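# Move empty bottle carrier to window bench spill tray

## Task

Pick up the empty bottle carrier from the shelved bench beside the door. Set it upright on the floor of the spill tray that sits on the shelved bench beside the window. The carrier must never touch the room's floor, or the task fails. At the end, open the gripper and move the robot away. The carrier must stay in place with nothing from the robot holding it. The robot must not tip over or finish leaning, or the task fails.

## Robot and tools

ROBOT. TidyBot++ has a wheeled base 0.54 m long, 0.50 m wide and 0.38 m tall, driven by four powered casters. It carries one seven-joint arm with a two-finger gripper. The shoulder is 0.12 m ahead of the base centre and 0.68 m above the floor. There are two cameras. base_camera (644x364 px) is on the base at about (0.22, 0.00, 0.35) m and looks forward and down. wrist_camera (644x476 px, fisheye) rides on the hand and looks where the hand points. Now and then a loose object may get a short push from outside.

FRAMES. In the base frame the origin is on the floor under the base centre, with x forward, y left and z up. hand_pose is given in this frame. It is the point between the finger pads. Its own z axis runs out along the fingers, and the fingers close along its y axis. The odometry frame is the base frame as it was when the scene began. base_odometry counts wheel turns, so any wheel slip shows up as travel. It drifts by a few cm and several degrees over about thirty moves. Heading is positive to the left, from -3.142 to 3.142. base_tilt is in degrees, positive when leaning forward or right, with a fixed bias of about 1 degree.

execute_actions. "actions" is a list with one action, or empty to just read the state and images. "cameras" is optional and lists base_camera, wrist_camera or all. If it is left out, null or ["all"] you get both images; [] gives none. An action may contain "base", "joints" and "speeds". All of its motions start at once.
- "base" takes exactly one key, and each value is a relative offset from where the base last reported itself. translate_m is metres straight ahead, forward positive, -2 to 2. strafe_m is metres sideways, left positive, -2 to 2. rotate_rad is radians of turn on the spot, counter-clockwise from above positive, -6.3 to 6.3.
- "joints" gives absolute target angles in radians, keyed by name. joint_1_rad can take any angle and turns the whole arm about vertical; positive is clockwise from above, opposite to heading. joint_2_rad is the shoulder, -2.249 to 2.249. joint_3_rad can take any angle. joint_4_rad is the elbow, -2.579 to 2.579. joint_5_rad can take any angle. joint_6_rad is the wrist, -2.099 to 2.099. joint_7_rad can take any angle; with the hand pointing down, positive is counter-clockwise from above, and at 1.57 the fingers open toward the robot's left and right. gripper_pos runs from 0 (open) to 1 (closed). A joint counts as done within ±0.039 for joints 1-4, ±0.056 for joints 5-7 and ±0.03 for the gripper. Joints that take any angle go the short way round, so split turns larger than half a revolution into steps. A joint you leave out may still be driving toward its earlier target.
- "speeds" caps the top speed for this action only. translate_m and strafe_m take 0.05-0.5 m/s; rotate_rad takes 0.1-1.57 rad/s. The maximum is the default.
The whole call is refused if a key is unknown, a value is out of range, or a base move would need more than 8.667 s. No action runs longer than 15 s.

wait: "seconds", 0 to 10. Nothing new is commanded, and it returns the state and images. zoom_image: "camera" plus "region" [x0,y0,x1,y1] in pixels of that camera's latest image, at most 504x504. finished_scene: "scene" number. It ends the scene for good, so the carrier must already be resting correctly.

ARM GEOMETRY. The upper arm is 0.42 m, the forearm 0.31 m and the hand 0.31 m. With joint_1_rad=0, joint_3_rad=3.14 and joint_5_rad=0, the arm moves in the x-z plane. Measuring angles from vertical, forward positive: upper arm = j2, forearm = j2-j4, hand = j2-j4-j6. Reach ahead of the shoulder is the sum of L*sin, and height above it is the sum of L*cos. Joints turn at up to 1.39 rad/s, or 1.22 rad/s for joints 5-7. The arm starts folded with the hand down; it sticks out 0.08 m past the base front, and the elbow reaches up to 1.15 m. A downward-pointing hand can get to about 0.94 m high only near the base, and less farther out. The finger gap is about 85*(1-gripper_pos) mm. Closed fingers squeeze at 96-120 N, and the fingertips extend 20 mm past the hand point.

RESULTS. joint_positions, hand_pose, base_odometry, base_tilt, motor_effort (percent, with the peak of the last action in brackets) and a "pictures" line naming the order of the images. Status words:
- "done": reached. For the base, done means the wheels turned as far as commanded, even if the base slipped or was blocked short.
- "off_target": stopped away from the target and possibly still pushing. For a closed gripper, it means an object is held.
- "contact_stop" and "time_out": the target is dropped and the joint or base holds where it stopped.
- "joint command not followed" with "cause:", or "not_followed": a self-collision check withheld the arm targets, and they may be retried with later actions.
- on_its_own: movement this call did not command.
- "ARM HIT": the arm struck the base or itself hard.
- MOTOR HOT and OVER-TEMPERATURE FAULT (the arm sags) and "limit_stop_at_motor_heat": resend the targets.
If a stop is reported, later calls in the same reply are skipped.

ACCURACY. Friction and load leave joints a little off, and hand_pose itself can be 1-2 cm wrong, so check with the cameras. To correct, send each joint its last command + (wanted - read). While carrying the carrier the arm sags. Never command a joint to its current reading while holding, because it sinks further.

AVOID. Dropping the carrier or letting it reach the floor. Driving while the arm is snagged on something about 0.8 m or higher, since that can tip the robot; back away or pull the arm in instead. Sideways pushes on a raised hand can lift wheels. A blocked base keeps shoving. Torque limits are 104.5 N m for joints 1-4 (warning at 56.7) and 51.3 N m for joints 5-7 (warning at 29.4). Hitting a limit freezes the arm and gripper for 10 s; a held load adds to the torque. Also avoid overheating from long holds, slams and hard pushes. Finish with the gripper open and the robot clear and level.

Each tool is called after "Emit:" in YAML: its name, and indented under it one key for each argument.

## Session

Emit:
execute_actions:
  actions:
    - {"joints":{"joint_6_rad":0.4}}

Scene clock: 1.57 s.
base_odometry: x=+0.000 y=+0.000 heading=+0.000 (m, m, rad; odometry frame)
base_tilt: forward=-0.3 right=-0.3 (deg)
base_status: not commanded
joint_positions: joint_1_rad=-0.017 joint_2_rad=-0.365 joint_3_rad=+3.127 joint_4_rad=-2.518 joint_5_rad=+0.016 joint_6_rad=+0.393 joint_7_rad=+1.618 gripper_pos=+0.000
joint_status: all done
motor_effort: joint_1_rad=-2(1) joint_2_rad=-6(6) joint_3_rad=+0(0) joint_4_rad=+18(19) joint_5_rad=-2(1) joint_6_rad=+9(10) joint_7_rad=+1(0) (%)
hand_pose: x=+0.5366 y=+0.0172 z=+0.8436 quat_wxyz=(+0.009, +0.770, +0.039, +0.637) (m; base frame)
pictures: base_camera, wrist_camera
camera_calibration (this result's frames):
wrist_camera: T_world_to_cam=[[0.0168426, -0.999277, 0.0340777, -0.0262022], [-0.177779, -0.0365324, -0.983392, 0.983904], [0.983926, 0.0105046, -0.178266, -0.242331], [0, 0, 0, 1]] pos_world=[0.413794, 0.0123067, 0.925257]
Images, in order (width x height): base_camera 644x364, wrist_camera 644x476.

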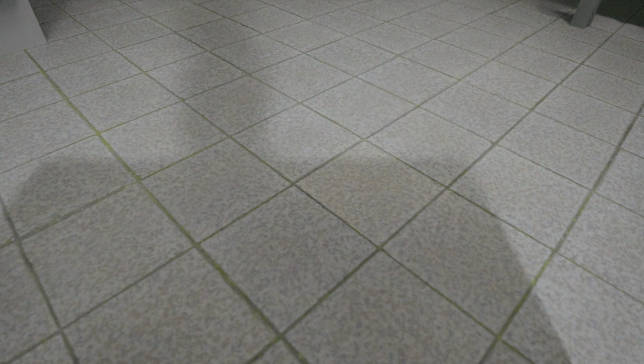

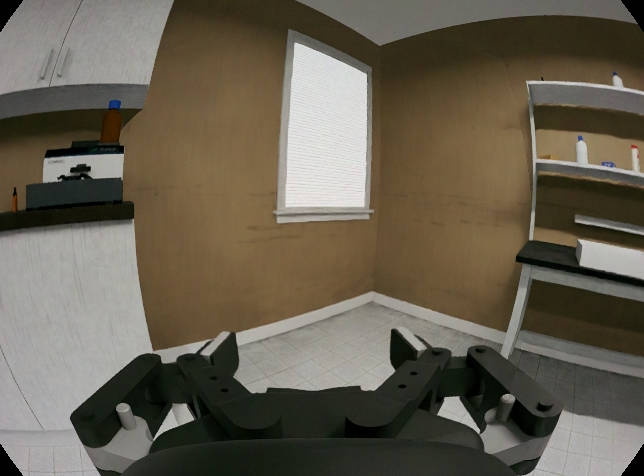

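Emit:
execute_actions:
  actions:
    - {"base":{"rotate_rad":-0.9}}

Emit:
execute_actions:
  actions:
    - {"base":{"rotate_rad":-3.0}}

Scene clock: 10.73 s.
base_odometry: x=+0.000 y=+0.000 heading=-0.898 (m, m, rad; odometry frame)
base_tilt: forward=-0.3 right=-0.3 (deg)
base_status: done
joint_positions: joint_1_rad=-0.017 joint_2_rad=-0.365 joint_3_rad=+3.128 joint_4_rad=-2.518 joint_5_rad=+0.016 joint_6_rad=+0.393 joint_7_rad=+1.618 gripper_pos=+0.000
joint_status: not commanded
motor_effort: joint_1_rad=-1(3) joint_2_rad=-7(6) joint_3_rad=+1(1) joint_4_rad=+20(19) joint_5_rad=+0(0) joint_6_rad=+9(9) joint_7_rad=+1(0) (%)
hand_pose: x=+0.5366 y=+0.0164 z=+0.8436 quat_wxyz=(+0.010, +0.770, +0.039, +0.637) (m; base frame)
pictures: base_camera, wrist_camera
camera_calibration (this result's frames):
wrist_camera: T_world_to_cam=[[0.0152656, -0.999322, 0.0334956, -0.0256178], [-0.177846, -0.035679, -0.983411, 0.983935], [0.98394, 0.00905527, -0.17827, -0.242345], [0, 0, 0, 1]] pos_world=[0.413833, 0.0116999, 0.925268]
Images, in order (width x height): base_camera 644x364, wrist_camera 644x476.

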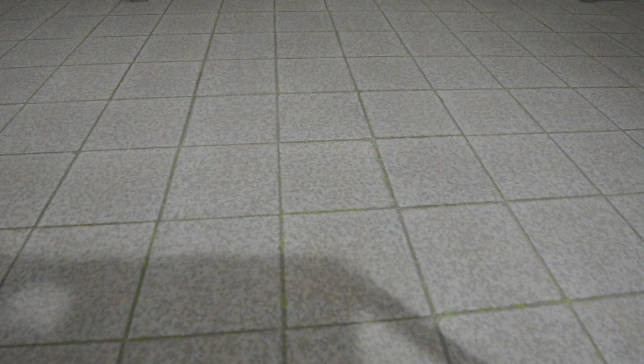

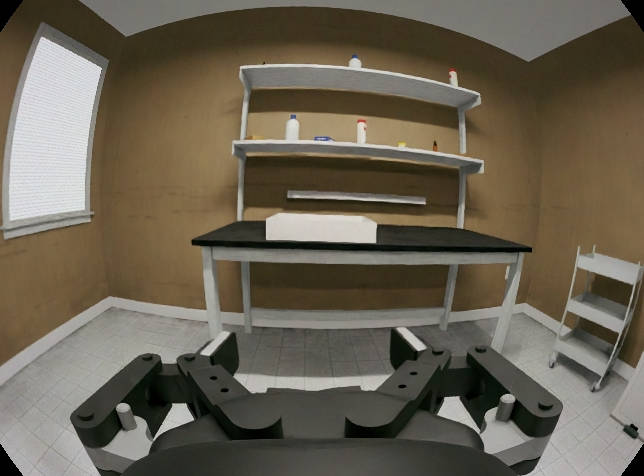

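Scene clock: 13.93 s.
base_odometry: x=+0.000 y=+0.000 heading=+2.387 (m, m, rad; odometry frame)
base_tilt: forward=-0.3 right=-0.3 (deg)
base_status: done
joint_positions: joint_1_rad=-0.017 joint_2_rad=-0.365 joint_3_rad=+3.128 joint_4_rad=-2.518 joint_5_rad=+0.016 joint_6_rad=+0.393 joint_7_rad=+1.618 gripper_pos=+0.000
joint_status: not commanded
motor_effort: joint_1_rad=-2(0) joint_2_rad=-6(8) joint_3_rad=+0(2) joint_4_rad=+19(19) joint_5_rad=-1(0) joint_6_rad=+9(9) joint_7_rad=+1(0) (%)
hand_pose: x=+0.5366 y=+0.0166 z=+0.8436 quat_wxyz=(+0.010, +0.770, +0.039, +0.637) (m; base frame)
pictures: base_camera, wrist_camera
camera_calibration (this result's frames):
wrist_camera: T_world_to_cam=[[0.0155767, -0.999313, 0.0336148, -0.0257361], [-0.177832, -0.0358517, -0.983408, 0.983928], [0.983938, 0.00934044, -0.178269, -0.242343], [0, 0, 0, 1]] pos_world=[0.413825, 0.0118207, 0.925265]
Images, in order (width x height): base_camera 644x364, wrist_camera 644x476.

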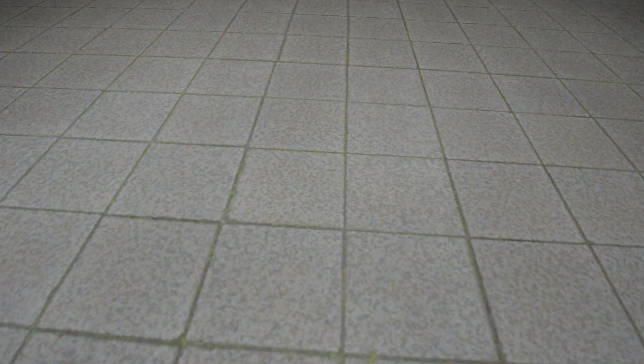

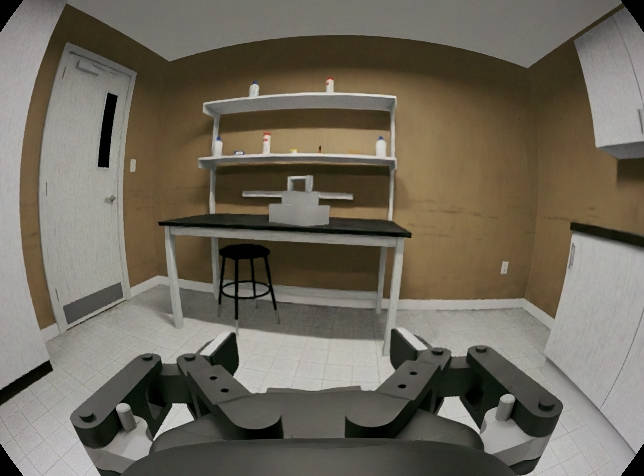

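Emit:
execute_actions:
  actions:
    - {"base":{"rotate_rad":-0.09},"joints":{"joint_1_rad":0.03,"joint_3_rad":3.15,"joint_5_rad":-0.03}}
  cameras: []

Emit:
execute_actions:
  actions:
    - {"base":{"strafe_m":0.3}}
  cameras: []

Emit:
execute_actions:
  actions:
    - {"base":{"translate_m":0.8}}

Scene clock: 22.10 s.
base_odometry: x=+0.000 y=+0.000 heading=+2.299 (m, m, rad; odometry frame)
base_tilt: forward=-0.3 right=-0.3 (deg)
base_status: done
joint_positions: joint_1_rad=+0.026 joint_2_rad=-0.365 joint_3_rad=+3.150 joint_4_rad=-2.518 joint_5_rad=+0.000 joint_6_rad=+0.393 joint_7_rad=+1.618 gripper_pos=+0.000
joint_status: all done
motor_effort: joint_1_rad=-2(2) joint_2_rad=-7(6) joint_3_rad=-1(2) joint_4_rad=+19(18) joint_5_rad=+0(0) joint_6_rad=+9(9) joint_7_rad=+1(1) (%)
hand_pose: x=+0.5370 y=-0.0130 z=+0.8437 quat_wxyz=(+0.025, +0.771, +0.004, +0.637) (m; base frame)
pictures: none
No camera images: the call's "cameras" was empty. Leave "cameras" out to get every camera's image.

Scene clock: 24.00 s.
base_odometry: x=-0.224 y=-0.199 heading=+2.298 (m, m, rad; odometry frame)
base_tilt: forward=-0.3 right=-0.3 (deg)
base_status: done
joint_positions: joint_1_rad=+0.026 joint_2_rad=-0.365 joint_3_rad=+3.149 joint_4_rad=-2.518 joint_5_rad=+0.000 joint_6_rad=+0.393 joint_7_rad=+1.618 gripper_pos=+0.000
joint_status: not commanded
motor_effort: joint_1_rad=-2(2) joint_2_rad=-6(7) joint_3_rad=+0(1) joint_4_rad=+18(19) joint_5_rad=-1(0) joint_6_rad=+9(9) joint_7_rad=+1(0) (%)
hand_pose: x=+0.5370 y=-0.0129 z=+0.8437 quat_wxyz=(+0.024, +0.771, +0.005, +0.637) (m; base frame)
pictures: none
No camera images: the call's "cameras" was empty. Leave "cameras" out to get every camera's image.

Scene clock: 26.93 s.
base_odometry: x=-0.757 y=+0.398 heading=+2.298 (m, m, rad; odometry frame)
base_tilt: forward=-0.3 right=-0.3 (deg)
base_status: done
joint_positions: joint_1_rad=+0.026 joint_2_rad=-0.366 joint_3_rad=+3.149 joint_4_rad=-2.518 joint_5_rad=+0.000 joint_6_rad=+0.393 joint_7_rad=+1.618 gripper_pos=+0.000
joint_status: not commanded
motor_effort: joint_1_rad=-2(2) joint_2_rad=-6(8) joint_3_rad=+0(1) joint_4_rad=+19(20) joint_5_rad=+0(1) joint_6_rad=+9(10) joint_7_rad=+0(0) (%)
hand_pose: x=+0.5369 y=-0.0129 z=+0.8438 quat_wxyz=(+0.024, +0.770, +0.005, +0.637) (m; base frame)
pictures: base_camera, wrist_camera
camera_calibration (this result's frames):
wrist_camera: T_world_to_cam=[[-0.0559717, -0.998346, 0.0131197, 0.000558516], [-0.178811, -0.00290468, -0.983879, 0.984552], [0.98229, -0.0574153, -0.178353, -0.242211], [0, 0, 0, 1]] pos_world=[0.414001, -0.0104892, 0.925474]
Images, in order (width x height): base_camera 644x364, wrist_camera 644x476.

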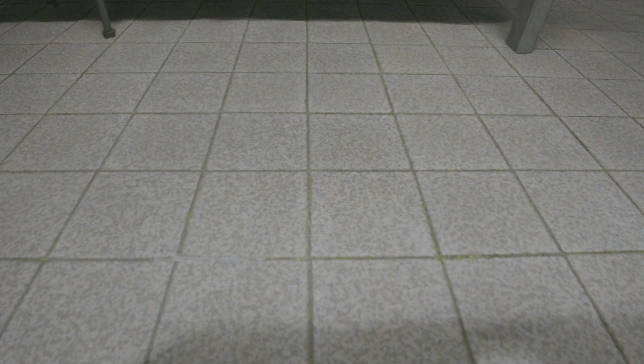

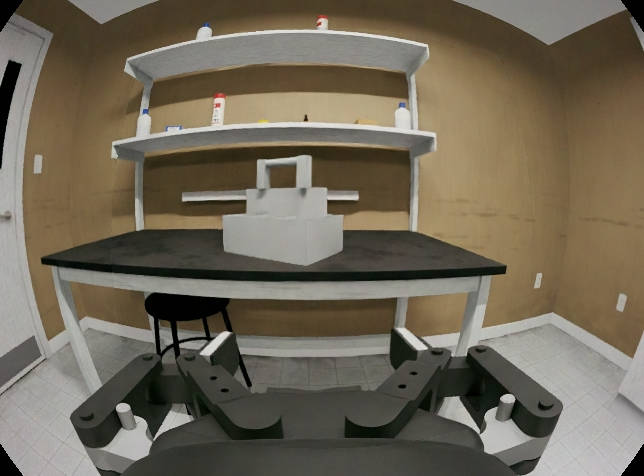

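Emit:
execute_actions:
  actions:
    - {"base":{"rotate_rad":-0.54},"joints":{"joint_1_rad":-0.01,"joint_3_rad":3.135}}
  cameras: []

Emit:
execute_actions:
  actions:
    - {"base":{"strafe_m":0.72},"joints":{"joint_2_rad":0.18,"joint_4_rad":-1.447,"joint_6_rad":-0.147,"joint_7_rad":1.56}}

Scene clock: 37.27 s.
base_odometry: x=-0.757 y=+0.398 heading=+1.760 (m, m, rad; odometry frame)
base_tilt: forward=-0.3 right=-0.3 (deg)
base_status: done
joint_positions: joint_1_rad=-0.007 joint_2_rad=-0.366 joint_3_rad=+3.138 joint_4_rad=-2.518 joint_5_rad=+0.000 joint_6_rad=+0.393 joint_7_rad=+1.618 gripper_pos=+0.000
joint_status: all done
motor_effort: joint_1_rad=-1(0) joint_2_rad=-6(7) joint_3_rad=+1(3) joint_4_rad=+19(19) joint_5_rad=+0(1) joint_6_rad=+9(9) joint_7_rad=+1(1) (%)
hand_pose: x=+0.5370 y=+0.0058 z=+0.8438 quat_wxyz=(+0.012, +0.770, +0.022, +0.637) (m; base frame)
pictures: none
No camera images: the call's "cameras" was empty. Leave "cameras" out to get every camera's image.

Scene clock: 40.07 s.
base_odometry: x=-1.464 y=+0.264 heading=+1.759 (m, m, rad; odometry frame)
base_tilt: forward=-0.3 right=-0.3 (deg)
base_status: done
joint_positions: joint_1_rad=-0.008 joint_2_rad=+0.162 joint_3_rad=+3.137 joint_4_rad=-1.468 joint_5_rad=+0.000 joint_6_rad=-0.119 joint_7_rad=+1.604 gripper_pos=+0.000
joint_status: all done
motor_effort: joint_1_rad=-1(4) joint_2_rad=-29(30) joint_3_rad=+0(3) joint_4_rad=+22(21) joint_5_rad=-1(0) joint_6_rad=+9(9) joint_7_rad=+1(1) (%)
hand_pose: x=+0.8071 y=+0.0101 z=+1.0234 quat_wxyz=(+0.006, +0.767, +0.018, +0.641) (m; base frame)
pictures: base_camera, wrist_camera
camera_calibration (this result's frames):
wrist_camera: T_world_to_cam=[[-0.0124596, -0.999921, 0.0015592, 0.0130168], [-0.168314, 0.000560214, -0.985733, 1.20297], [0.985655, -0.0125443, -0.168308, -0.487708], [0, 0, 0, 1]] pos_world=[0.68335, 0.00622392, 1.1037]
Images, in order (width x height): base_camera 644x364, wrist_camera 644x476.

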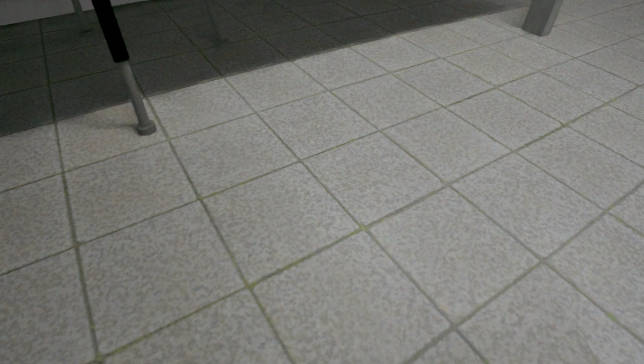

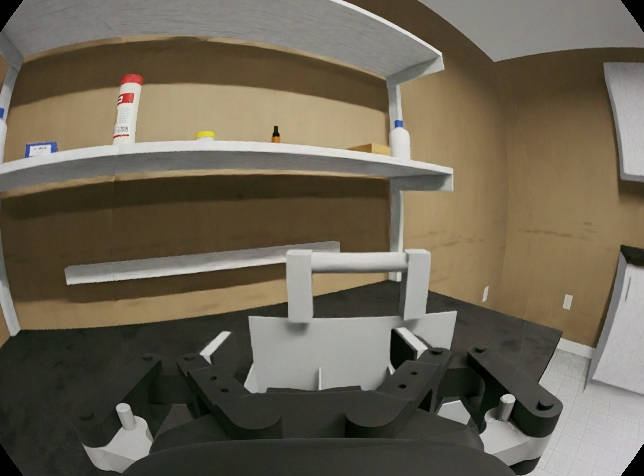

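Emit:
execute_actions:
  actions:
    - {"base":{"strafe_m":-0.053},"joints":{"joint_7_rad":-0.02,"gripper_pos":0.25}}
  cameras: []

Emit:
execute_actions:
  actions:
    - {"base":{"translate_m":0.15},"speeds":{"translate_m":0.15}}
  cameras: ["wrist_camera"]

Scene clock: 48.80 s.
base_odometry: x=-1.412 y=+0.274 heading=+1.759 (m, m, rad; odometry frame)
base_tilt: forward=-0.3 right=-0.3 (deg)
base_status: done
joint_positions: joint_1_rad=-0.006 joint_2_rad=+0.162 joint_3_rad=+3.138 joint_4_rad=-1.468 joint_5_rad=+0.000 joint_6_rad=-0.119 joint_7_rad=+0.002 gripper_pos=+0.250
joint_status: all done
motor_effort: joint_1_rad=-1(5) joint_2_rad=-29(30) joint_3_rad=-1(3) joint_4_rad=+21(22) joint_5_rad=-1(1) joint_6_rad=+9(9) joint_7_rad=+1(0) (%)
hand_pose: x=+0.8071 y=+0.0072 z=+1.0233 quat_wxyz=(-0.455, +0.545, -0.540, +0.452) (m; base frame)
pictures: none
No camera images: the call's "cameras" was empty. Leave "cameras" out to get every camera's image.

Scene clock: 50.47 s.
base_odometry: x=-1.441 y=+0.422 heading=+1.760 (m, m, rad; odometry frame)
base_tilt: forward=-0.3 right=-0.3 (deg)
base_status: done
joint_positions: joint_1_rad=-0.006 joint_2_rad=+0.172 joint_3_rad=+3.138 joint_4_rad=-1.466 joint_5_rad=+0.000 joint_6_rad=-0.122 joint_7_rad=+0.002 gripper_pos=+0.250
joint_status: not commanded
motor_effort: joint_1_rad=-2(0) joint_2_rad=-31(31) joint_3_rad=-1(0) joint_4_rad=+21(23) joint_5_rad=+0(1) joint_6_rad=+9(10) joint_7_rad=+1(1) (%)
hand_pose: x=+0.8103 y=+0.0073 z=+1.0169 quat_wxyz=(-0.452, +0.548, -0.542, +0.449) (m; base frame)
pictures: wrist_camera
camera_calibration (this result's frames):
wrist_camera: T_world_to_cam=[[-0.212903, 0.0321994, -0.976543, 1.15973], [0.00603234, 0.999481, 0.0316405, 0.0140153], [0.977055, 0.000845544, -0.212987, -0.439681], [0, 0, 0, 1]] pos_world=[0.676417, -0.0509787, 1.03843]
Images, in order (width x height): wrist_camera 644x476.

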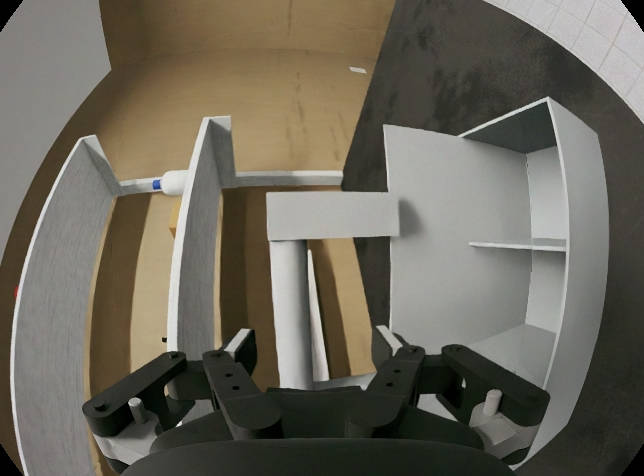

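Emit:
execute_actions:
  actions:
    - {"base":{"translate_m":0.045},"speeds":{"translate_m":0.08},"joints":{"joint_2_rad":0.15}}
  cameras: ["wrist_camera"]

Emit:
execute_actions:
  actions:
    - {"joints":{"gripper_pos":1}}
  cameras: ["wrist_camera"]

Scene clock: 55.40 s.
base_odometry: x=-1.449 y=+0.466 heading=+1.760 (m, m, rad; odometry frame)
base_tilt: forward=-0.3 right=-0.3 (deg)
base_status: done
joint_positions: joint_1_rad=-0.006 joint_2_rad=+0.159 joint_3_rad=+3.138 joint_4_rad=-1.464 joint_5_rad=+0.000 joint_6_rad=-0.122 joint_7_rad=+0.002 gripper_pos=+0.250
joint_status: all done
motor_effort: joint_1_rad=-2(1) joint_2_rad=-28(32) joint_3_rad=-1(3) joint_4_rad=+22(23) joint_5_rad=-1(0) joint_6_rad=+9(10) joint_7_rad=+0(1) (%)
hand_pose: x=+0.8060 y=+0.0072 z=+1.0268 quat_wxyz=(-0.456, +0.545, -0.539, +0.453) (m; base frame)
pictures: wrist_camera
camera_calibration (this result's frames):
wrist_camera: T_world_to_cam=[[-0.19897, 0.0322828, -0.979474, 1.16027], [0.00558103, 0.999478, 0.0318084, 0.0139436], [0.97999, 0.000862439, -0.199046, -0.450049], [0, 0, 0, 1]] pos_world=[0.671824, -0.051005, 1.04643]
Images, in order (width x height): wrist_camera 644x476.

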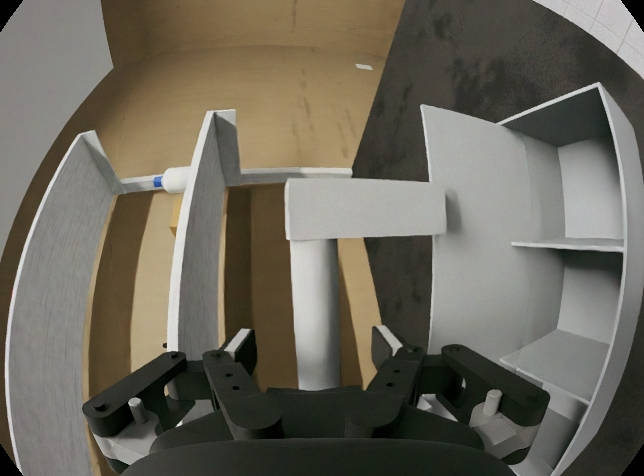

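Scene clock: 56.37 s.
base_odometry: x=-1.449 y=+0.466 heading=+1.760 (m, m, rad; odometry frame)
base_tilt: forward=-0.3 right=-0.3 (deg)
base_status: not commanded
joint_positions: joint_1_rad=-0.006 joint_2_rad=+0.159 joint_3_rad=+3.138 joint_4_rad=-1.464 joint_5_rad=+0.000 joint_6_rad=-0.128 joint_7_rad=+0.002 gripper_pos=+0.766
joint_status: gripper_pos off_target (ended at +0.766, target +1.000)
motor_effort: joint_1_rad=-2(1) joint_2_rad=-30(33) joint_3_rad=+0(1) joint_4_rad=+22(25) joint_5_rad=+0(2) joint_6_rad=+10(12) joint_7_rad=+0(0) (%)
hand_pose: x=+0.8057 y=+0.0072 z=+1.0252 quat_wxyz=(-0.455, +0.546, -0.540, +0.451) (m; base frame)
pictures: wrist_camera
camera_calibration (this result's frames):
wrist_camera: T_world_to_cam=[[-0.204265, 0.0322355, -0.978385, 1.16184], [0.00575076, 0.99948, 0.0317299, 0.0139402], [0.978899, 0.000854858, -0.204344, -0.44377], [0, 0, 0, 1]] pos_world=[0.671649, -0.0510061, 1.0456]
Images, in order (width x height): wrist_camera 644x476.

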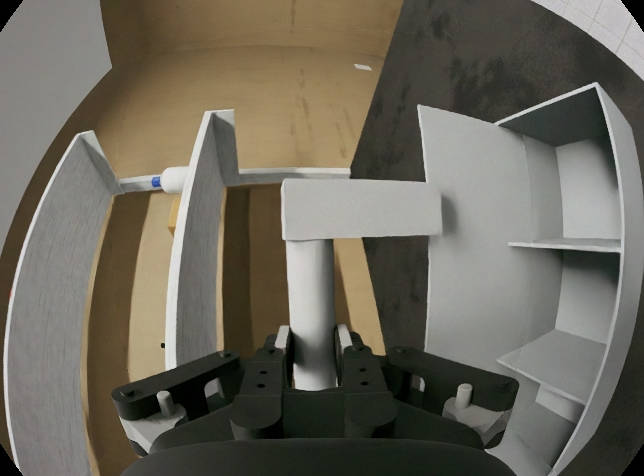

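Emit:
execute_actions:
  actions:
    - {"joints":{"joint_2_rad":0.12,"joint_4_rad":-1.3,"joint_6_rad":-0.27}}
  cameras: []

Emit:
execute_actions:
  actions:
    - {"base":{"translate_m":-0.3},"speeds":{"translate_m":0.35},"joints":{"joint_2_rad":-0.03,"joint_4_rad":-1.05,"joint_6_rad":-0.66}}
  cameras: ["wrist_camera"]

Emit:
execute_actions:
  actions:
    - {"base":{"rotate_rad":-2.61},"speeds":{"rotate_rad":0.8}}
  cameras: []

Emit:
execute_actions:
  actions:
    - {"base":{"strafe_m":1.25},"speeds":{"strafe_m":0.4}}

Emit:
execute_actions:
  actions:
    - {"base":{"translate_m":1.5},"speeds":{"translate_m":0.4}}

Scene clock: 70.73 s.
base_odometry: x=-1.449 y=+0.466 heading=+1.760 (m, m, rad; odometry frame)
base_tilt: forward=-0.3 right=-0.3 (deg)
base_status: not commanded
joint_positions: joint_1_rad=-0.006 joint_2_rad=+0.155 joint_3_rad=+3.138 joint_4_rad=-1.337 joint_5_rad=+0.000 joint_6_rad=-0.264 joint_7_rad=+0.002 gripper_pos=+0.766
joint_status: all done
motor_effort: joint_1_rad=-1(2) joint_2_rad=-33(36) joint_3_rad=-1(1) joint_4_rad=+26(26) joint_5_rad=+0(1) joint_6_rad=+12(13) joint_7_rad=+1(0) (%)
hand_pose: x=+0.8031 y=+0.0072 z=+1.0655 quat_wxyz=(-0.454, +0.547, -0.541, +0.450) (m; base frame)
pictures: none
No camera images: the call's "cameras" was empty. Leave "cameras" out to get every camera's image.

Scene clock: 72.70 s.
base_odometry: x=-1.393 y=+0.171 heading=+1.759 (m, m, rad; odometry frame)
base_tilt: forward=-0.3 right=-0.3 (deg)
base_status: done
joint_positions: joint_1_rad=-0.007 joint_2_rad=-0.021 joint_3_rad=+3.138 joint_4_rad=-1.077 joint_5_rad=+0.000 joint_6_rad=-0.657 joint_7_rad=+0.002 gripper_pos=+0.766
joint_status: all done
motor_effort: joint_1_rad=-1(5) joint_2_rad=-23(40) joint_3_rad=-1(4) joint_4_rad=+23(26) joint_5_rad=+0(1) joint_6_rad=+13(13) joint_7_rad=+1(0) (%)
hand_pose: x=+0.6921 y=+0.0075 z=+1.2127 quat_wxyz=(-0.465, +0.538, -0.531, +0.461) (m; base frame)
pictures: wrist_camera
camera_calibration (this result's frames):
wrist_camera: T_world_to_cam=[[-0.168215, 0.0322056, -0.985224, 1.30536], [0.00278566, 0.999478, 0.0321959, 0.009915], [0.985746, 0.00267135, -0.168217, -0.342821], [0, 0, 0, 1]] pos_world=[0.557489, -0.051034, 1.22809]
Images, in order (width x height): wrist_camera 644x476.

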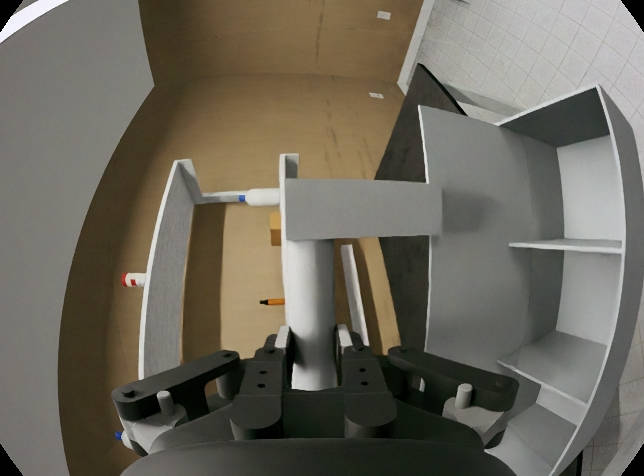

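Scene clock: 76.77 s.
base_odometry: x=-1.393 y=+0.171 heading=-0.849 (m, m, rad; odometry frame)
base_tilt: forward=-0.3 right=-0.3 (deg)
base_status: done
joint_positions: joint_1_rad=-0.008 joint_2_rad=-0.020 joint_3_rad=+3.139 joint_4_rad=-1.077 joint_5_rad=-0.002 joint_6_rad=-0.658 joint_7_rad=+0.002 gripper_pos=+0.766
joint_status: not commanded
motor_effort: joint_1_rad=-2(1) joint_2_rad=-23(25) joint_3_rad=+0(2) joint_4_rad=+23(24) joint_5_rad=-1(1) joint_6_rad=+13(13) joint_7_rad=+1(1) (%)
hand_pose: x=+0.6921 y=+0.0078 z=+1.2125 quat_wxyz=(-0.465, +0.538, -0.531, +0.460) (m; base frame)
pictures: none
No camera images: the call's "cameras" was empty. Leave "cameras" out to get every camera's image.

Scene clock: 81.07 s.
base_odometry: x=-0.453 y=+0.995 heading=-0.850 (m, m, rad; odometry frame)
base_tilt: forward=-0.3 right=-0.3 (deg)
base_status: done
joint_positions: joint_1_rad=-0.008 joint_2_rad=-0.020 joint_3_rad=+3.136 joint_4_rad=-1.077 joint_5_rad=-0.002 joint_6_rad=-0.658 joint_7_rad=+0.002 gripper_pos=+0.766
joint_status: not commanded
motor_effort: joint_1_rad=-1(4) joint_2_rad=-24(25) joint_3_rad=+0(3) joint_4_rad=+23(24) joint_5_rad=+0(1) joint_6_rad=+13(13) joint_7_rad=+1(1) (%)
hand_pose: x=+0.6921 y=+0.0093 z=+1.2125 quat_wxyz=(-0.466, +0.539, -0.531, +0.460) (m; base frame)
pictures: base_camera, wrist_camera
camera_calibration (this result's frames):
wrist_camera: T_world_to_cam=[[-0.1688, 0.0329221, -0.9851, 1.30538], [-0.000675214, 0.999438, 0.033517, 0.00884713], [0.98565, 0.00632282, -0.168683, -0.342254], [0, 0, 0, 1]] pos_world=[0.557697, -0.0496541, 1.2279]
Images, in order (width x height): base_camera 644x364, wrist_camera 644x476.

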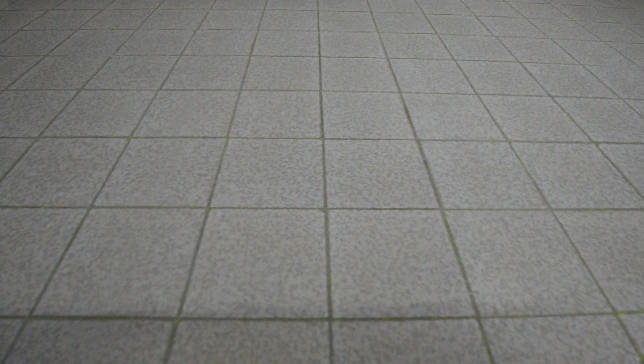

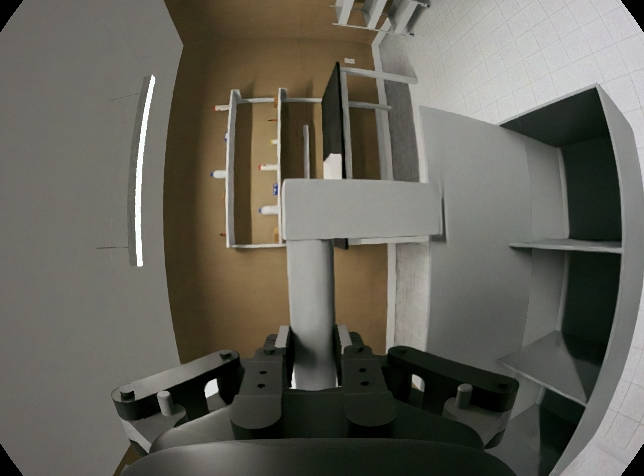

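Scene clock: 85.97 s.
base_odometry: x=+0.538 y=-0.131 heading=-0.850 (m, m, rad; odometry frame)
base_tilt: forward=-0.3 right=-0.3 (deg)
base_status: done
joint_positions: joint_1_rad=-0.008 joint_2_rad=-0.011 joint_3_rad=+3.136 joint_4_rad=-1.077 joint_5_rad=-0.002 joint_6_rad=-0.660 joint_7_rad=+0.002 gripper_pos=+0.766
joint_status: not commanded
motor_effort: joint_1_rad=-2(3) joint_2_rad=-22(28) joint_3_rad=+0(2) joint_4_rad=+23(24) joint_5_rad=-1(0) joint_6_rad=+12(14) joint_7_rad=+0(1) (%)
hand_pose: x=+0.6969 y=+0.0094 z=+1.2066 quat_wxyz=(-0.463, +0.541, -0.533, +0.457) (m; base frame)
pictures: base_camera, wrist_camera
camera_calibration (this result's frames):
wrist_camera: T_world_to_cam=[[-0.179891, 0.0328235, -0.983139, 1.30572], [-0.000301763, 0.999441, 0.033423, 0.00886462], [0.983687, 0.00630918, -0.179781, -0.333202], [0, 0, 0, 1]] pos_world=[0.562656, -0.0496158, 1.2235]
Images, in order (width x height): base_camera 644x364, wrist_camera 644x476.

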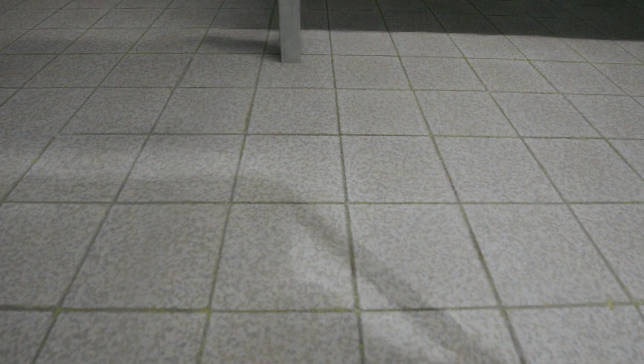

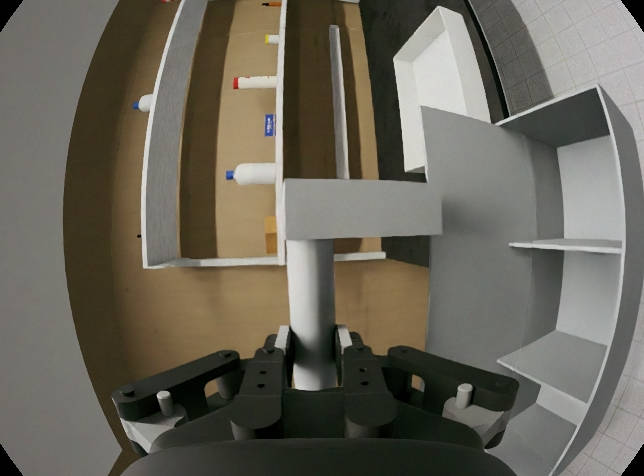

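Emit:
execute_actions:
  actions:
    - {"base":{"strafe_m":-0.49},"speeds":{"strafe_m":0.35}}
  cameras: ["wrist_camera"]

Emit:
execute_actions:
  actions:
    - {"base":{"translate_m":0.47},"speeds":{"translate_m":0.2}}

Scene clock: 93.70 s.
base_odometry: x=+0.170 y=-0.455 heading=-0.849 (m, m, rad; odometry frame)
base_tilt: forward=-0.3 right=-0.3 (deg)
base_status: done
joint_positions: joint_1_rad=-0.008 joint_2_rad=-0.011 joint_3_rad=+3.136 joint_4_rad=-1.077 joint_5_rad=-0.002 joint_6_rad=-0.660 joint_7_rad=+0.002 gripper_pos=+0.766
joint_status: not commanded
motor_effort: joint_1_rad=-3(1) joint_2_rad=-24(25) joint_3_rad=-1(2) joint_4_rad=+23(24) joint_5_rad=-1(1) joint_6_rad=+13(13) joint_7_rad=+0(1) (%)
hand_pose: x=+0.6968 y=+0.0096 z=+1.2064 quat_wxyz=(-0.463, +0.541, -0.533, +0.456) (m; base frame)
pictures: wrist_camera
camera_calibration (this result's frames):
wrist_camera: T_world_to_cam=[[-0.180446, 0.0328702, -0.983035, 1.3058], [-0.000677047, 0.999437, 0.0335429, 0.00877442], [0.983585, 0.00671826, -0.180323, -0.332486], [0, 0, 0, 1]] pos_world=[0.562661, -0.0494578, 1.2234]
Images, in order (width x height): wrist_camera 644x476.

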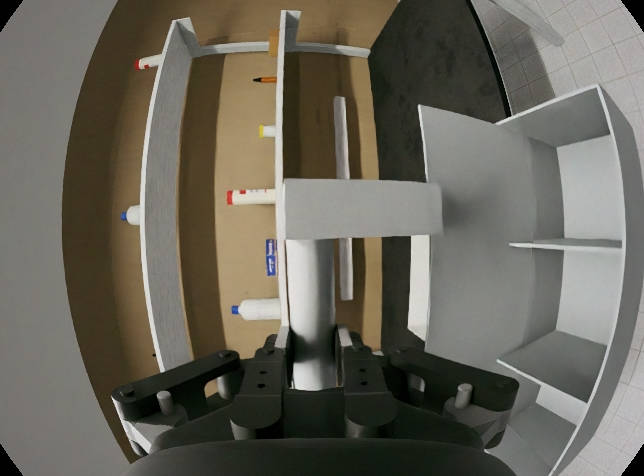

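Scene clock: 96.73 s.
base_odometry: x=+0.480 y=-0.808 heading=-0.850 (m, m, rad; odometry frame)
base_tilt: forward=-0.3 right=-0.3 (deg)
base_status: done
joint_positions: joint_1_rad=-0.008 joint_2_rad=-0.009 joint_3_rad=+3.136 joint_4_rad=-1.077 joint_5_rad=-0.002 joint_6_rad=-0.661 joint_7_rad=+0.002 gripper_pos=+0.766
joint_status: not commanded
motor_effort: joint_1_rad=-2(1) joint_2_rad=-25(28) joint_3_rad=-1(0) joint_4_rad=+24(25) joint_5_rad=+0(1) joint_6_rad=+13(14) joint_7_rad=+1(0) (%)
hand_pose: x=+0.6980 y=+0.0096 z=+1.2048 quat_wxyz=(-0.462, +0.542, -0.534, +0.455) (m; base frame)
pictures: base_camera, wrist_camera
camera_calibration (this result's frames):
wrist_camera: T_world_to_cam=[[-0.183671, 0.0328383, -0.982439, 1.30596], [-0.000568401, 0.999438, 0.0335127, 0.00878017], [0.982988, 0.00671374, -0.183549, -0.329665], [0, 0, 0, 1]] pos_world=[0.56393, -0.0494476, 1.22223]
Images, in order (width x height): base_camera 644x364, wrist_camera 644x476.

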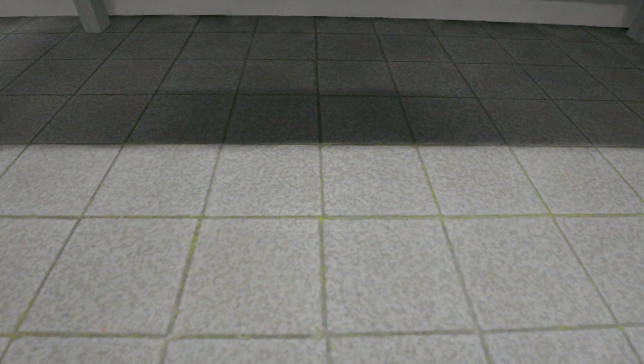

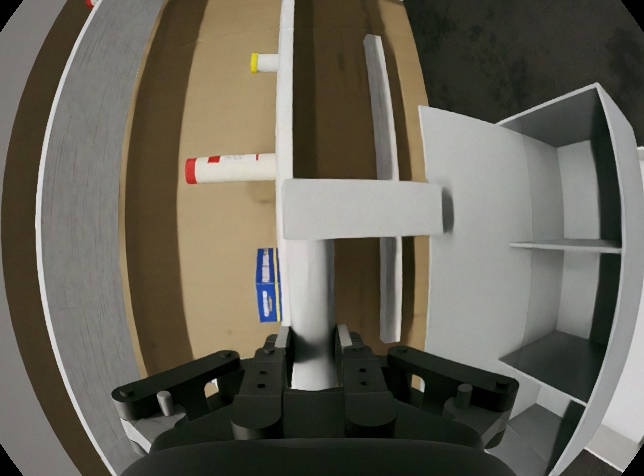

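Emit:
execute_actions:
  actions:
    - {"base":{"strafe_m":0.05},"speeds":{"strafe_m":0.12}}
  cameras: []

Emit:
execute_actions:
  actions:
    - {"base":{"translate_m":-0.03},"speeds":{"translate_m":0.1},"joints":{"joint_2_rad":-0.07,"joint_4_rad":-1.33,"joint_6_rad":-0.41}}
  cameras: ["wrist_camera"]

Scene clock: 104.57 s.
base_odometry: x=+0.518 y=-0.775 heading=-0.850 (m, m, rad; odometry frame)
base_tilt: forward=-0.3 right=-0.3 (deg)
base_status: done
joint_positions: joint_1_rad=-0.008 joint_2_rad=-0.009 joint_3_rad=+3.136 joint_4_rad=-1.077 joint_5_rad=-0.002 joint_6_rad=-0.661 joint_7_rad=+0.002 gripper_pos=+0.766
joint_status: not commanded
motor_effort: joint_1_rad=-2(4) joint_2_rad=-24(26) joint_3_rad=-1(4) joint_4_rad=+23(23) joint_5_rad=+0(1) joint_6_rad=+12(13) joint_7_rad=+1(1) (%)
hand_pose: x=+0.6980 y=+0.0100 z=+1.2047 quat_wxyz=(-0.462, +0.542, -0.534, +0.455) (m; base frame)
pictures: none
No camera images: the call's "cameras" was empty. Leave "cameras" out to get every camera's image.

Scene clock: 105.90 s.
base_odometry: x=+0.498 y=-0.752 heading=-0.850 (m, m, rad; odometry frame)
base_tilt: forward=-0.3 right=-0.3 (deg)
base_status: done
joint_positions: joint_1_rad=-0.008 joint_2_rad=-0.035 joint_3_rad=+3.136 joint_4_rad=-1.336 joint_5_rad=-0.002 joint_6_rad=-0.460 joint_7_rad=+0.002 gripper_pos=+0.766
joint_status: all done
motor_effort: joint_1_rad=-1(0) joint_2_rad=-24(29) joint_3_rad=-1(0) joint_4_rad=+25(26) joint_5_rad=+0(0) joint_6_rad=+13(12) joint_7_rad=+1(1) (%)
hand_pose: x=+0.7130 y=+0.0101 z=+1.1267 quat_wxyz=(-0.453, +0.550, -0.541, +0.447) (m; base frame)
pictures: wrist_camera
camera_calibration (this result's frames):
wrist_camera: T_world_to_cam=[[-0.215529, 0.0323572, -0.975961, 1.2474], [0.000282335, 0.999453, 0.0330737, 0.0107636], [0.976497, 0.0068528, -0.215421, -0.318121], [0, 0, 0, 1]] pos_world=[0.579492, -0.04894, 1.14853]
Images, in order (width x height): wrist_camera 644x476.

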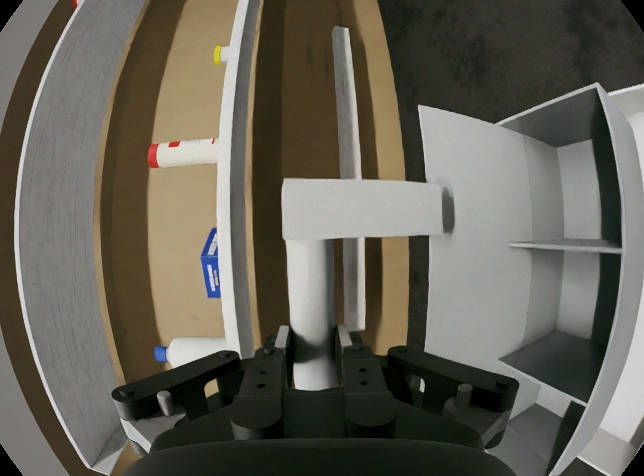

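Emit:
execute_actions:
  actions:
    - {"joints":{"joint_2_rad":-0.12,"joint_4_rad":-1.4,"joint_6_rad":-0.38}}
  cameras: []

Emit:
execute_actions:
  actions:
    - {"joints":{"joint_2_rad":-0.14,"joint_4_rad":-1.55,"joint_6_rad":-0.25}}
  cameras: ["wrist_camera"]

Emit:
execute_actions:
  actions:
    - {"joints":{"joint_2_rad":-0.145,"joint_4_rad":-1.63,"joint_6_rad":-0.18}}
  cameras: ["wrist_camera"]

Scene clock: 114.00 s.
base_odometry: x=+0.498 y=-0.752 heading=-0.850 (m, m, rad; odometry frame)
base_tilt: forward=-0.3 right=-0.3 (deg)
base_status: not commanded
joint_positions: joint_1_rad=-0.008 joint_2_rad=-0.081 joint_3_rad=+3.136 joint_4_rad=-1.404 joint_5_rad=-0.002 joint_6_rad=-0.430 joint_7_rad=+0.002 gripper_pos=+0.766
joint_status: all done
motor_effort: joint_1_rad=-2(2) joint_2_rad=-22(26) joint_3_rad=+1(0) joint_4_rad=+25(25) joint_5_rad=-1(1) joint_6_rad=+13(13) joint_7_rad=+0(0) (%)
hand_pose: x=+0.6956 y=+0.0100 z=+1.1218 quat_wxyz=(-0.456, +0.548, -0.539, +0.449) (m; base frame)
pictures: none
No camera images: the call's "cameras" was empty. Leave "cameras" out to get every camera's image.

Scene clock: 115.07 s.
base_odometry: x=+0.498 y=-0.752 heading=-0.850 (m, m, rad; odometry frame)
base_tilt: forward=-0.3 right=-0.3 (deg)
base_status: not commanded
joint_positions: joint_1_rad=-0.008 joint_2_rad=-0.099 joint_3_rad=+3.136 joint_4_rad=-1.557 joint_5_rad=-0.002 joint_6_rad=-0.300 joint_7_rad=+0.002 gripper_pos=+0.766
joint_status: joint_2_rad off_target (ended at -0.099, target -0.140); the others done
motor_effort: joint_1_rad=-1(2) joint_2_rad=-22(25) joint_3_rad=+0(0) joint_4_rad=+25(25) joint_5_rad=+0(0) joint_6_rad=+12(13) joint_7_rad=+0(1) (%)
hand_pose: x=+0.6955 y=+0.0099 z=+1.0779 quat_wxyz=(-0.454, +0.549, -0.540, +0.448) (m; base frame)
pictures: wrist_camera
camera_calibration (this result's frames):
wrist_camera: T_world_to_cam=[[-0.211948, 0.0321782, -0.976751, 1.19433], [0.00051784, 0.999461, 0.032814, 0.0127196], [0.977281, 0.00644907, -0.211851, -0.315991], [0, 0, 0, 1]] pos_world=[0.56194, -0.0491062, 1.0992]
Images, in order (width x height): wrist_camera 644x476.

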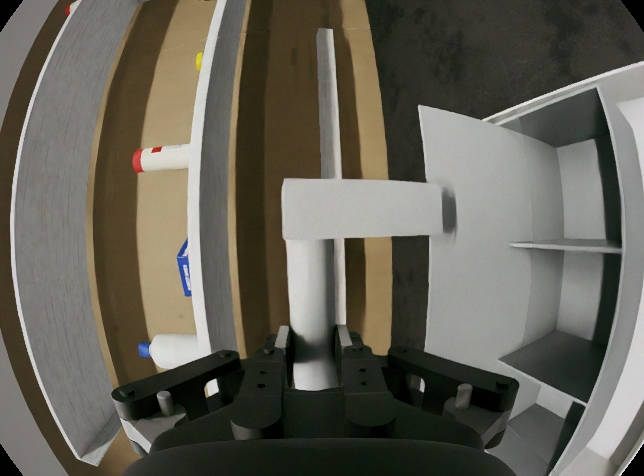

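Scene clock: 115.93 s.
base_odometry: x=+0.498 y=-0.752 heading=-0.850 (m, m, rad; odometry frame)
base_tilt: forward=-0.3 right=-0.3 (deg)
base_status: not commanded
joint_positions: joint_1_rad=-0.008 joint_2_rad=-0.106 joint_3_rad=+3.136 joint_4_rad=-1.636 joint_5_rad=-0.002 joint_6_rad=-0.231 joint_7_rad=+0.002 gripper_pos=+0.766
joint_status: joint_2_rad off_target (ended at -0.106, target -0.145); the others done
motor_effort: joint_1_rad=-1(2) joint_2_rad=-21(24) joint_3_rad=+0(0) joint_4_rad=+26(26) joint_5_rad=-1(1) joint_6_rad=+12(13) joint_7_rad=+1(1) (%)
hand_pose: x=+0.6942 y=+0.0098 z=+1.0543 quat_wxyz=(-0.454, +0.549, -0.541, +0.447) (m; base frame)
pictures: wrist_camera
camera_calibration (this result's frames):
wrist_camera: T_world_to_cam=[[-0.21408, 0.0321521, -0.976287, 1.17205], [0.000742429, 0.999463, 0.0327526, 0.0134652], [0.976816, 0.00628684, -0.213989, -0.317122], [0, 0, 0, 1]] pos_world=[0.560672, -0.0491482, 1.07596]
Images, in order (width x height): wrist_camera 644x476.

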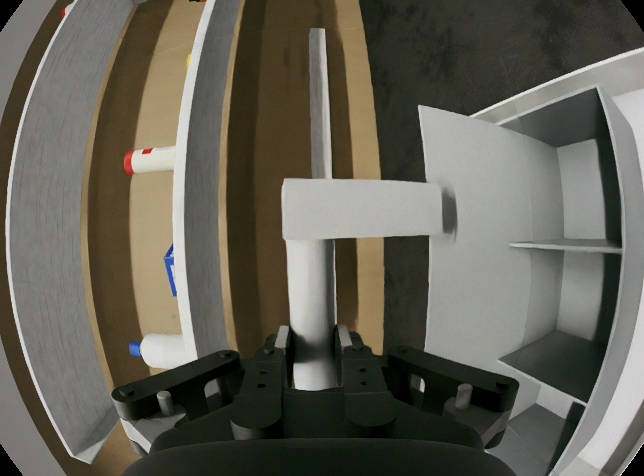

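Emit:
execute_actions:
  actions:
    - {"joints":{"joint_4_rad":-1.69,"joint_6_rad":-0.11}}
  cameras: []

Emit:
execute_actions:
  actions:
    - {"joints":{"joint_4_rad":-1.75,"joint_6_rad":-0.05}}
  cameras: ["wrist_camera"]

Scene clock: 120.77 s.
base_odometry: x=+0.498 y=-0.752 heading=-0.850 (m, m, rad; odometry frame)
base_tilt: forward=-0.3 right=-0.3 (deg)
base_status: not commanded
joint_positions: joint_1_rad=-0.008 joint_2_rad=-0.107 joint_3_rad=+3.136 joint_4_rad=-1.695 joint_5_rad=-0.002 joint_6_rad=-0.160 joint_7_rad=+0.002 gripper_pos=+0.766
joint_status: all done
motor_effort: joint_1_rad=-1(2) joint_2_rad=-22(24) joint_3_rad=+0(0) joint_4_rad=+25(27) joint_5_rad=+0(0) joint_6_rad=+13(13) joint_7_rad=+1(1) (%)
hand_pose: x=+0.6946 y=+0.0098 z=+1.0402 quat_wxyz=(-0.457, +0.546, -0.538, +0.451) (m; base frame)
pictures: none
No camera images: the call's "cameras" was empty. Leave "cameras" out to get every camera's image.

Scene clock: 121.53 s.
base_odometry: x=+0.498 y=-0.752 heading=-0.850 (m, m, rad; odometry frame)
base_tilt: forward=-0.3 right=-0.3 (deg)
base_status: not commanded
joint_positions: joint_1_rad=-0.008 joint_2_rad=-0.109 joint_3_rad=+3.136 joint_4_rad=-1.748 joint_5_rad=-0.002 joint_6_rad=-0.094 joint_7_rad=+0.002 gripper_pos=+0.766
joint_status: all done
motor_effort: joint_1_rad=-1(1) joint_2_rad=-22(23) joint_3_rad=+0(0) joint_4_rad=+25(25) joint_5_rad=+0(2) joint_6_rad=+12(12) joint_7_rad=+1(0) (%)
hand_pose: x=+0.6940 y=+0.0097 z=+1.0281 quat_wxyz=(-0.461, +0.543, -0.535, +0.455) (m; base frame)
pictures: wrist_camera
camera_calibration (this result's frames):
wrist_camera: T_world_to_cam=[[-0.187293, 0.0325634, -0.981764, 1.13348], [0.00011645, 0.999451, 0.0331278, 0.0144756], [0.982304, 0.00609029, -0.187194, -0.353839], [0, 0, 0, 1]] pos_world=[0.559869, -0.0492226, 1.04609]
Images, in order (width x height): wrist_camera 644x476.

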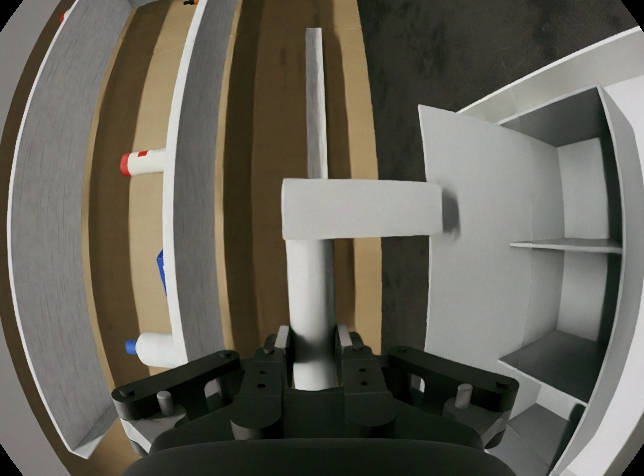

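Emit:
execute_actions:
  actions:
    - {"joints":{"joint_4_rad":-1.8,"joint_6_rad":-0.02}}
  cameras: []

Emit:
execute_actions:
  actions:
    - {"joints":{"joint_4_rad":-1.85,"joint_6_rad":0.03}}
  cameras: ["wrist_camera"]

Scene clock: 124.87 s.
base_odometry: x=+0.498 y=-0.752 heading=-0.850 (m, m, rad; odometry frame)
base_tilt: forward=-0.3 right=-0.3 (deg)
base_status: not commanded
joint_positions: joint_1_rad=-0.008 joint_2_rad=-0.123 joint_3_rad=+3.136 joint_4_rad=-1.780 joint_5_rad=-0.002 joint_6_rad=-0.052 joint_7_rad=+0.002 gripper_pos=+0.766
joint_status: all done
motor_effort: joint_1_rad=-1(1) joint_2_rad=-18(21) joint_3_rad=+0(1) joint_4_rad=+21(24) joint_5_rad=+0(1) joint_6_rad=+10(11) joint_7_rad=+0(0) (%)
hand_pose: x=+0.6888 y=+0.0097 z=+1.0294 quat_wxyz=(-0.467, +0.537, -0.529, +0.461) (m; base frame)
pictures: none
No camera images: the call's "cameras" was empty. Leave "cameras" out to get every camera's image.

Scene clock: 125.60 s.
base_odometry: x=+0.498 y=-0.752 heading=-0.850 (m, m, rad; odometry frame)
base_tilt: forward=-0.3 right=-0.3 (deg)
base_status: not commanded
joint_positions: joint_1_rad=-0.008 joint_2_rad=-0.137 joint_3_rad=+3.136 joint_4_rad=-1.819 joint_5_rad=-0.002 joint_6_rad=+0.005 joint_7_rad=+0.002 gripper_pos=+0.766
joint_status: all done
motor_effort: joint_1_rad=-1(1) joint_2_rad=-16(18) joint_3_rad=+0(0) joint_4_rad=+20(22) joint_5_rad=-1(1) joint_6_rad=+9(10) joint_7_rad=+0(0) (%)
hand_pose: x=+0.6835 y=+0.0096 z=+1.0307 quat_wxyz=(-0.476, +0.530, -0.522, +0.470) (m; base frame)
pictures: wrist_camera
camera_calibration (this result's frames):
wrist_camera: T_world_to_cam=[[-0.131935, 0.0331936, -0.990702, 1.10537], [-0.00157096, 0.999431, 0.0336953, 0.0151275], [0.991257, 0.00600193, -0.131808, -0.406287], [0, 0, 0, 1]] pos_world=[0.548594, -0.0493715, 1.04103]
Images, in order (width x height): wrist_camera 644x476.

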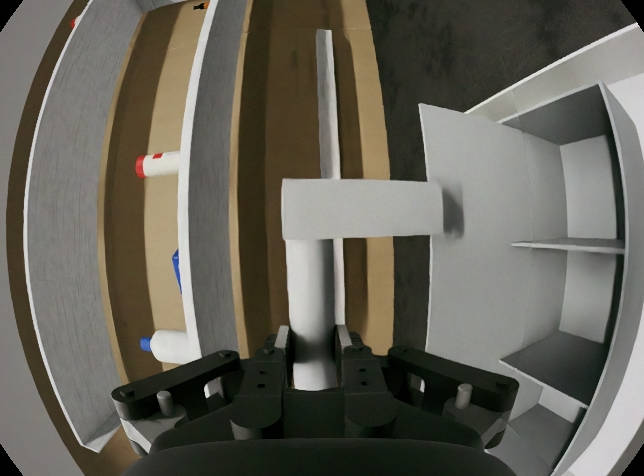

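Emit:
execute_actions:
  actions:
    - {"joints":{"joint_4_rad":-1.81,"gripper_pos":0.3}}
  cameras: ["wrist_camera"]

Emit:
execute_actions:
  actions:
    - {"base":{"translate_m":-0.1},"speeds":{"translate_m":0.1}}
  cameras: []

Emit:
execute_actions:
  actions:
    - {"base":{"translate_m":-0.4},"joints":{"joint_7_rad":1.57}}
  cameras: ["wrist_camera"]

Scene clock: 130.13 s.
base_odometry: x=+0.498 y=-0.752 heading=-0.850 (m, m, rad; odometry frame)
base_tilt: forward=-0.3 right=-0.3 (deg)
base_status: not commanded
joint_positions: joint_1_rad=-0.008 joint_2_rad=-0.137 joint_3_rad=+3.136 joint_4_rad=-1.817 joint_5_rad=-0.002 joint_6_rad=+0.005 joint_7_rad=+0.002 gripper_pos=+0.300
joint_status: all done
motor_effort: joint_1_rad=-2(1) joint_2_rad=-17(19) joint_3_rad=-1(1) joint_4_rad=+21(23) joint_5_rad=+1(0) joint_6_rad=+9(11) joint_7_rad=+1(0) (%)
hand_pose: x=+0.6836 y=+0.0096 z=+1.0316 quat_wxyz=(-0.476, +0.529, -0.522, +0.470) (m; base frame)
pictures: wrist_camera
camera_calibration (this result's frames):
wrist_camera: T_world_to_cam=[[-0.130485, 0.0332139, -0.990894, 1.10549], [-0.00162156, 0.99943, 0.0337136, 0.0151105], [0.991449, 0.00600592, -0.130357, -0.407891], [0, 0, 0, 1]] pos_world=[0.548678, -0.0493697, 1.04174]
Images, in order (width x height): wrist_camera 644x476.

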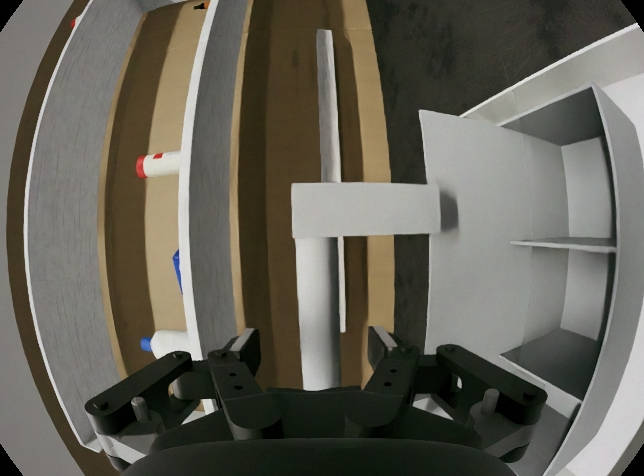

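Scene clock: 131.67 s.
base_odometry: x=+0.432 y=-0.677 heading=-0.850 (m, m, rad; odometry frame)
base_tilt: forward=-0.3 right=-0.3 (deg)
base_status: done
joint_positions: joint_1_rad=-0.008 joint_2_rad=-0.140 joint_3_rad=+3.136 joint_4_rad=-1.817 joint_5_rad=-0.002 joint_6_rad=+0.006 joint_7_rad=+0.002 gripper_pos=+0.300
joint_status: not commanded
motor_effort: joint_1_rad=-2(1) joint_2_rad=-17(22) joint_3_rad=+1(1) joint_4_rad=+21(22) joint_5_rad=+0(0) joint_6_rad=+9(10) joint_7_rad=+1(1) (%)
hand_pose: x=+0.6823 y=+0.0096 z=+1.0338 quat_wxyz=(-0.477, +0.528, -0.521, +0.471) (m; base frame)
pictures: none
No camera images: the call's "cameras" was empty. Leave "cameras" out to get every camera's image.

Scene clock: 133.80 s.
base_odometry: x=+0.168 y=-0.376 heading=-0.850 (m, m, rad; odometry frame)
base_tilt: forward=-0.3 right=-0.3 (deg)
base_status: done
joint_positions: joint_1_rad=-0.008 joint_2_rad=-0.147 joint_3_rad=+3.136 joint_4_rad=-1.817 joint_5_rad=-0.002 joint_6_rad=+0.007 joint_7_rad=+1.548 gripper_pos=+0.300
joint_status: all done
motor_effort: joint_1_rad=-2(0) joint_2_rad=-16(21) joint_3_rad=+0(2) joint_4_rad=+21(22) joint_5_rad=+0(1) joint_6_rad=+9(10) joint_7_rad=+0(1) (%)
hand_pose: x=+0.6800 y=+0.0095 z=+1.0378 quat_wxyz=(-0.013, +0.739, -0.004, +0.673) (m; base frame)
pictures: wrist_camera
camera_calibration (this result's frames):
wrist_camera: T_world_to_cam=[[-0.0171284, -0.998217, -0.0571742, 0.0749391], [-0.0849723, 0.058429, -0.994669, 1.1478], [0.996236, -0.0121789, -0.0858217, -0.45285], [0, 0, 0, 1]] pos_world=[0.54996, 0.00222553, 1.1071]
Images, in order (width x height): wrist_camera 644x476.

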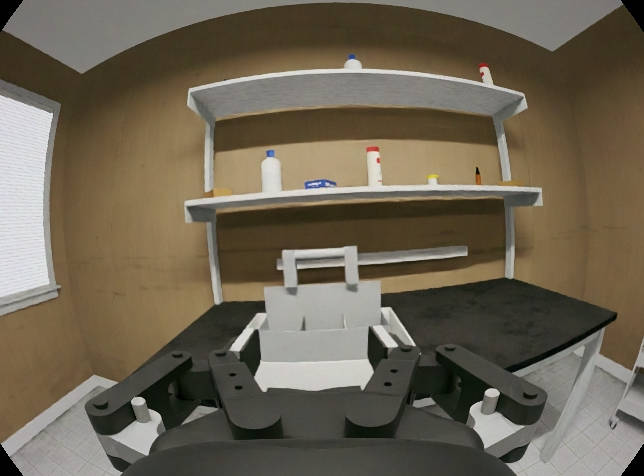

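Emit:
finished_scene:
  scene: 2

The scene is finished: the task was done.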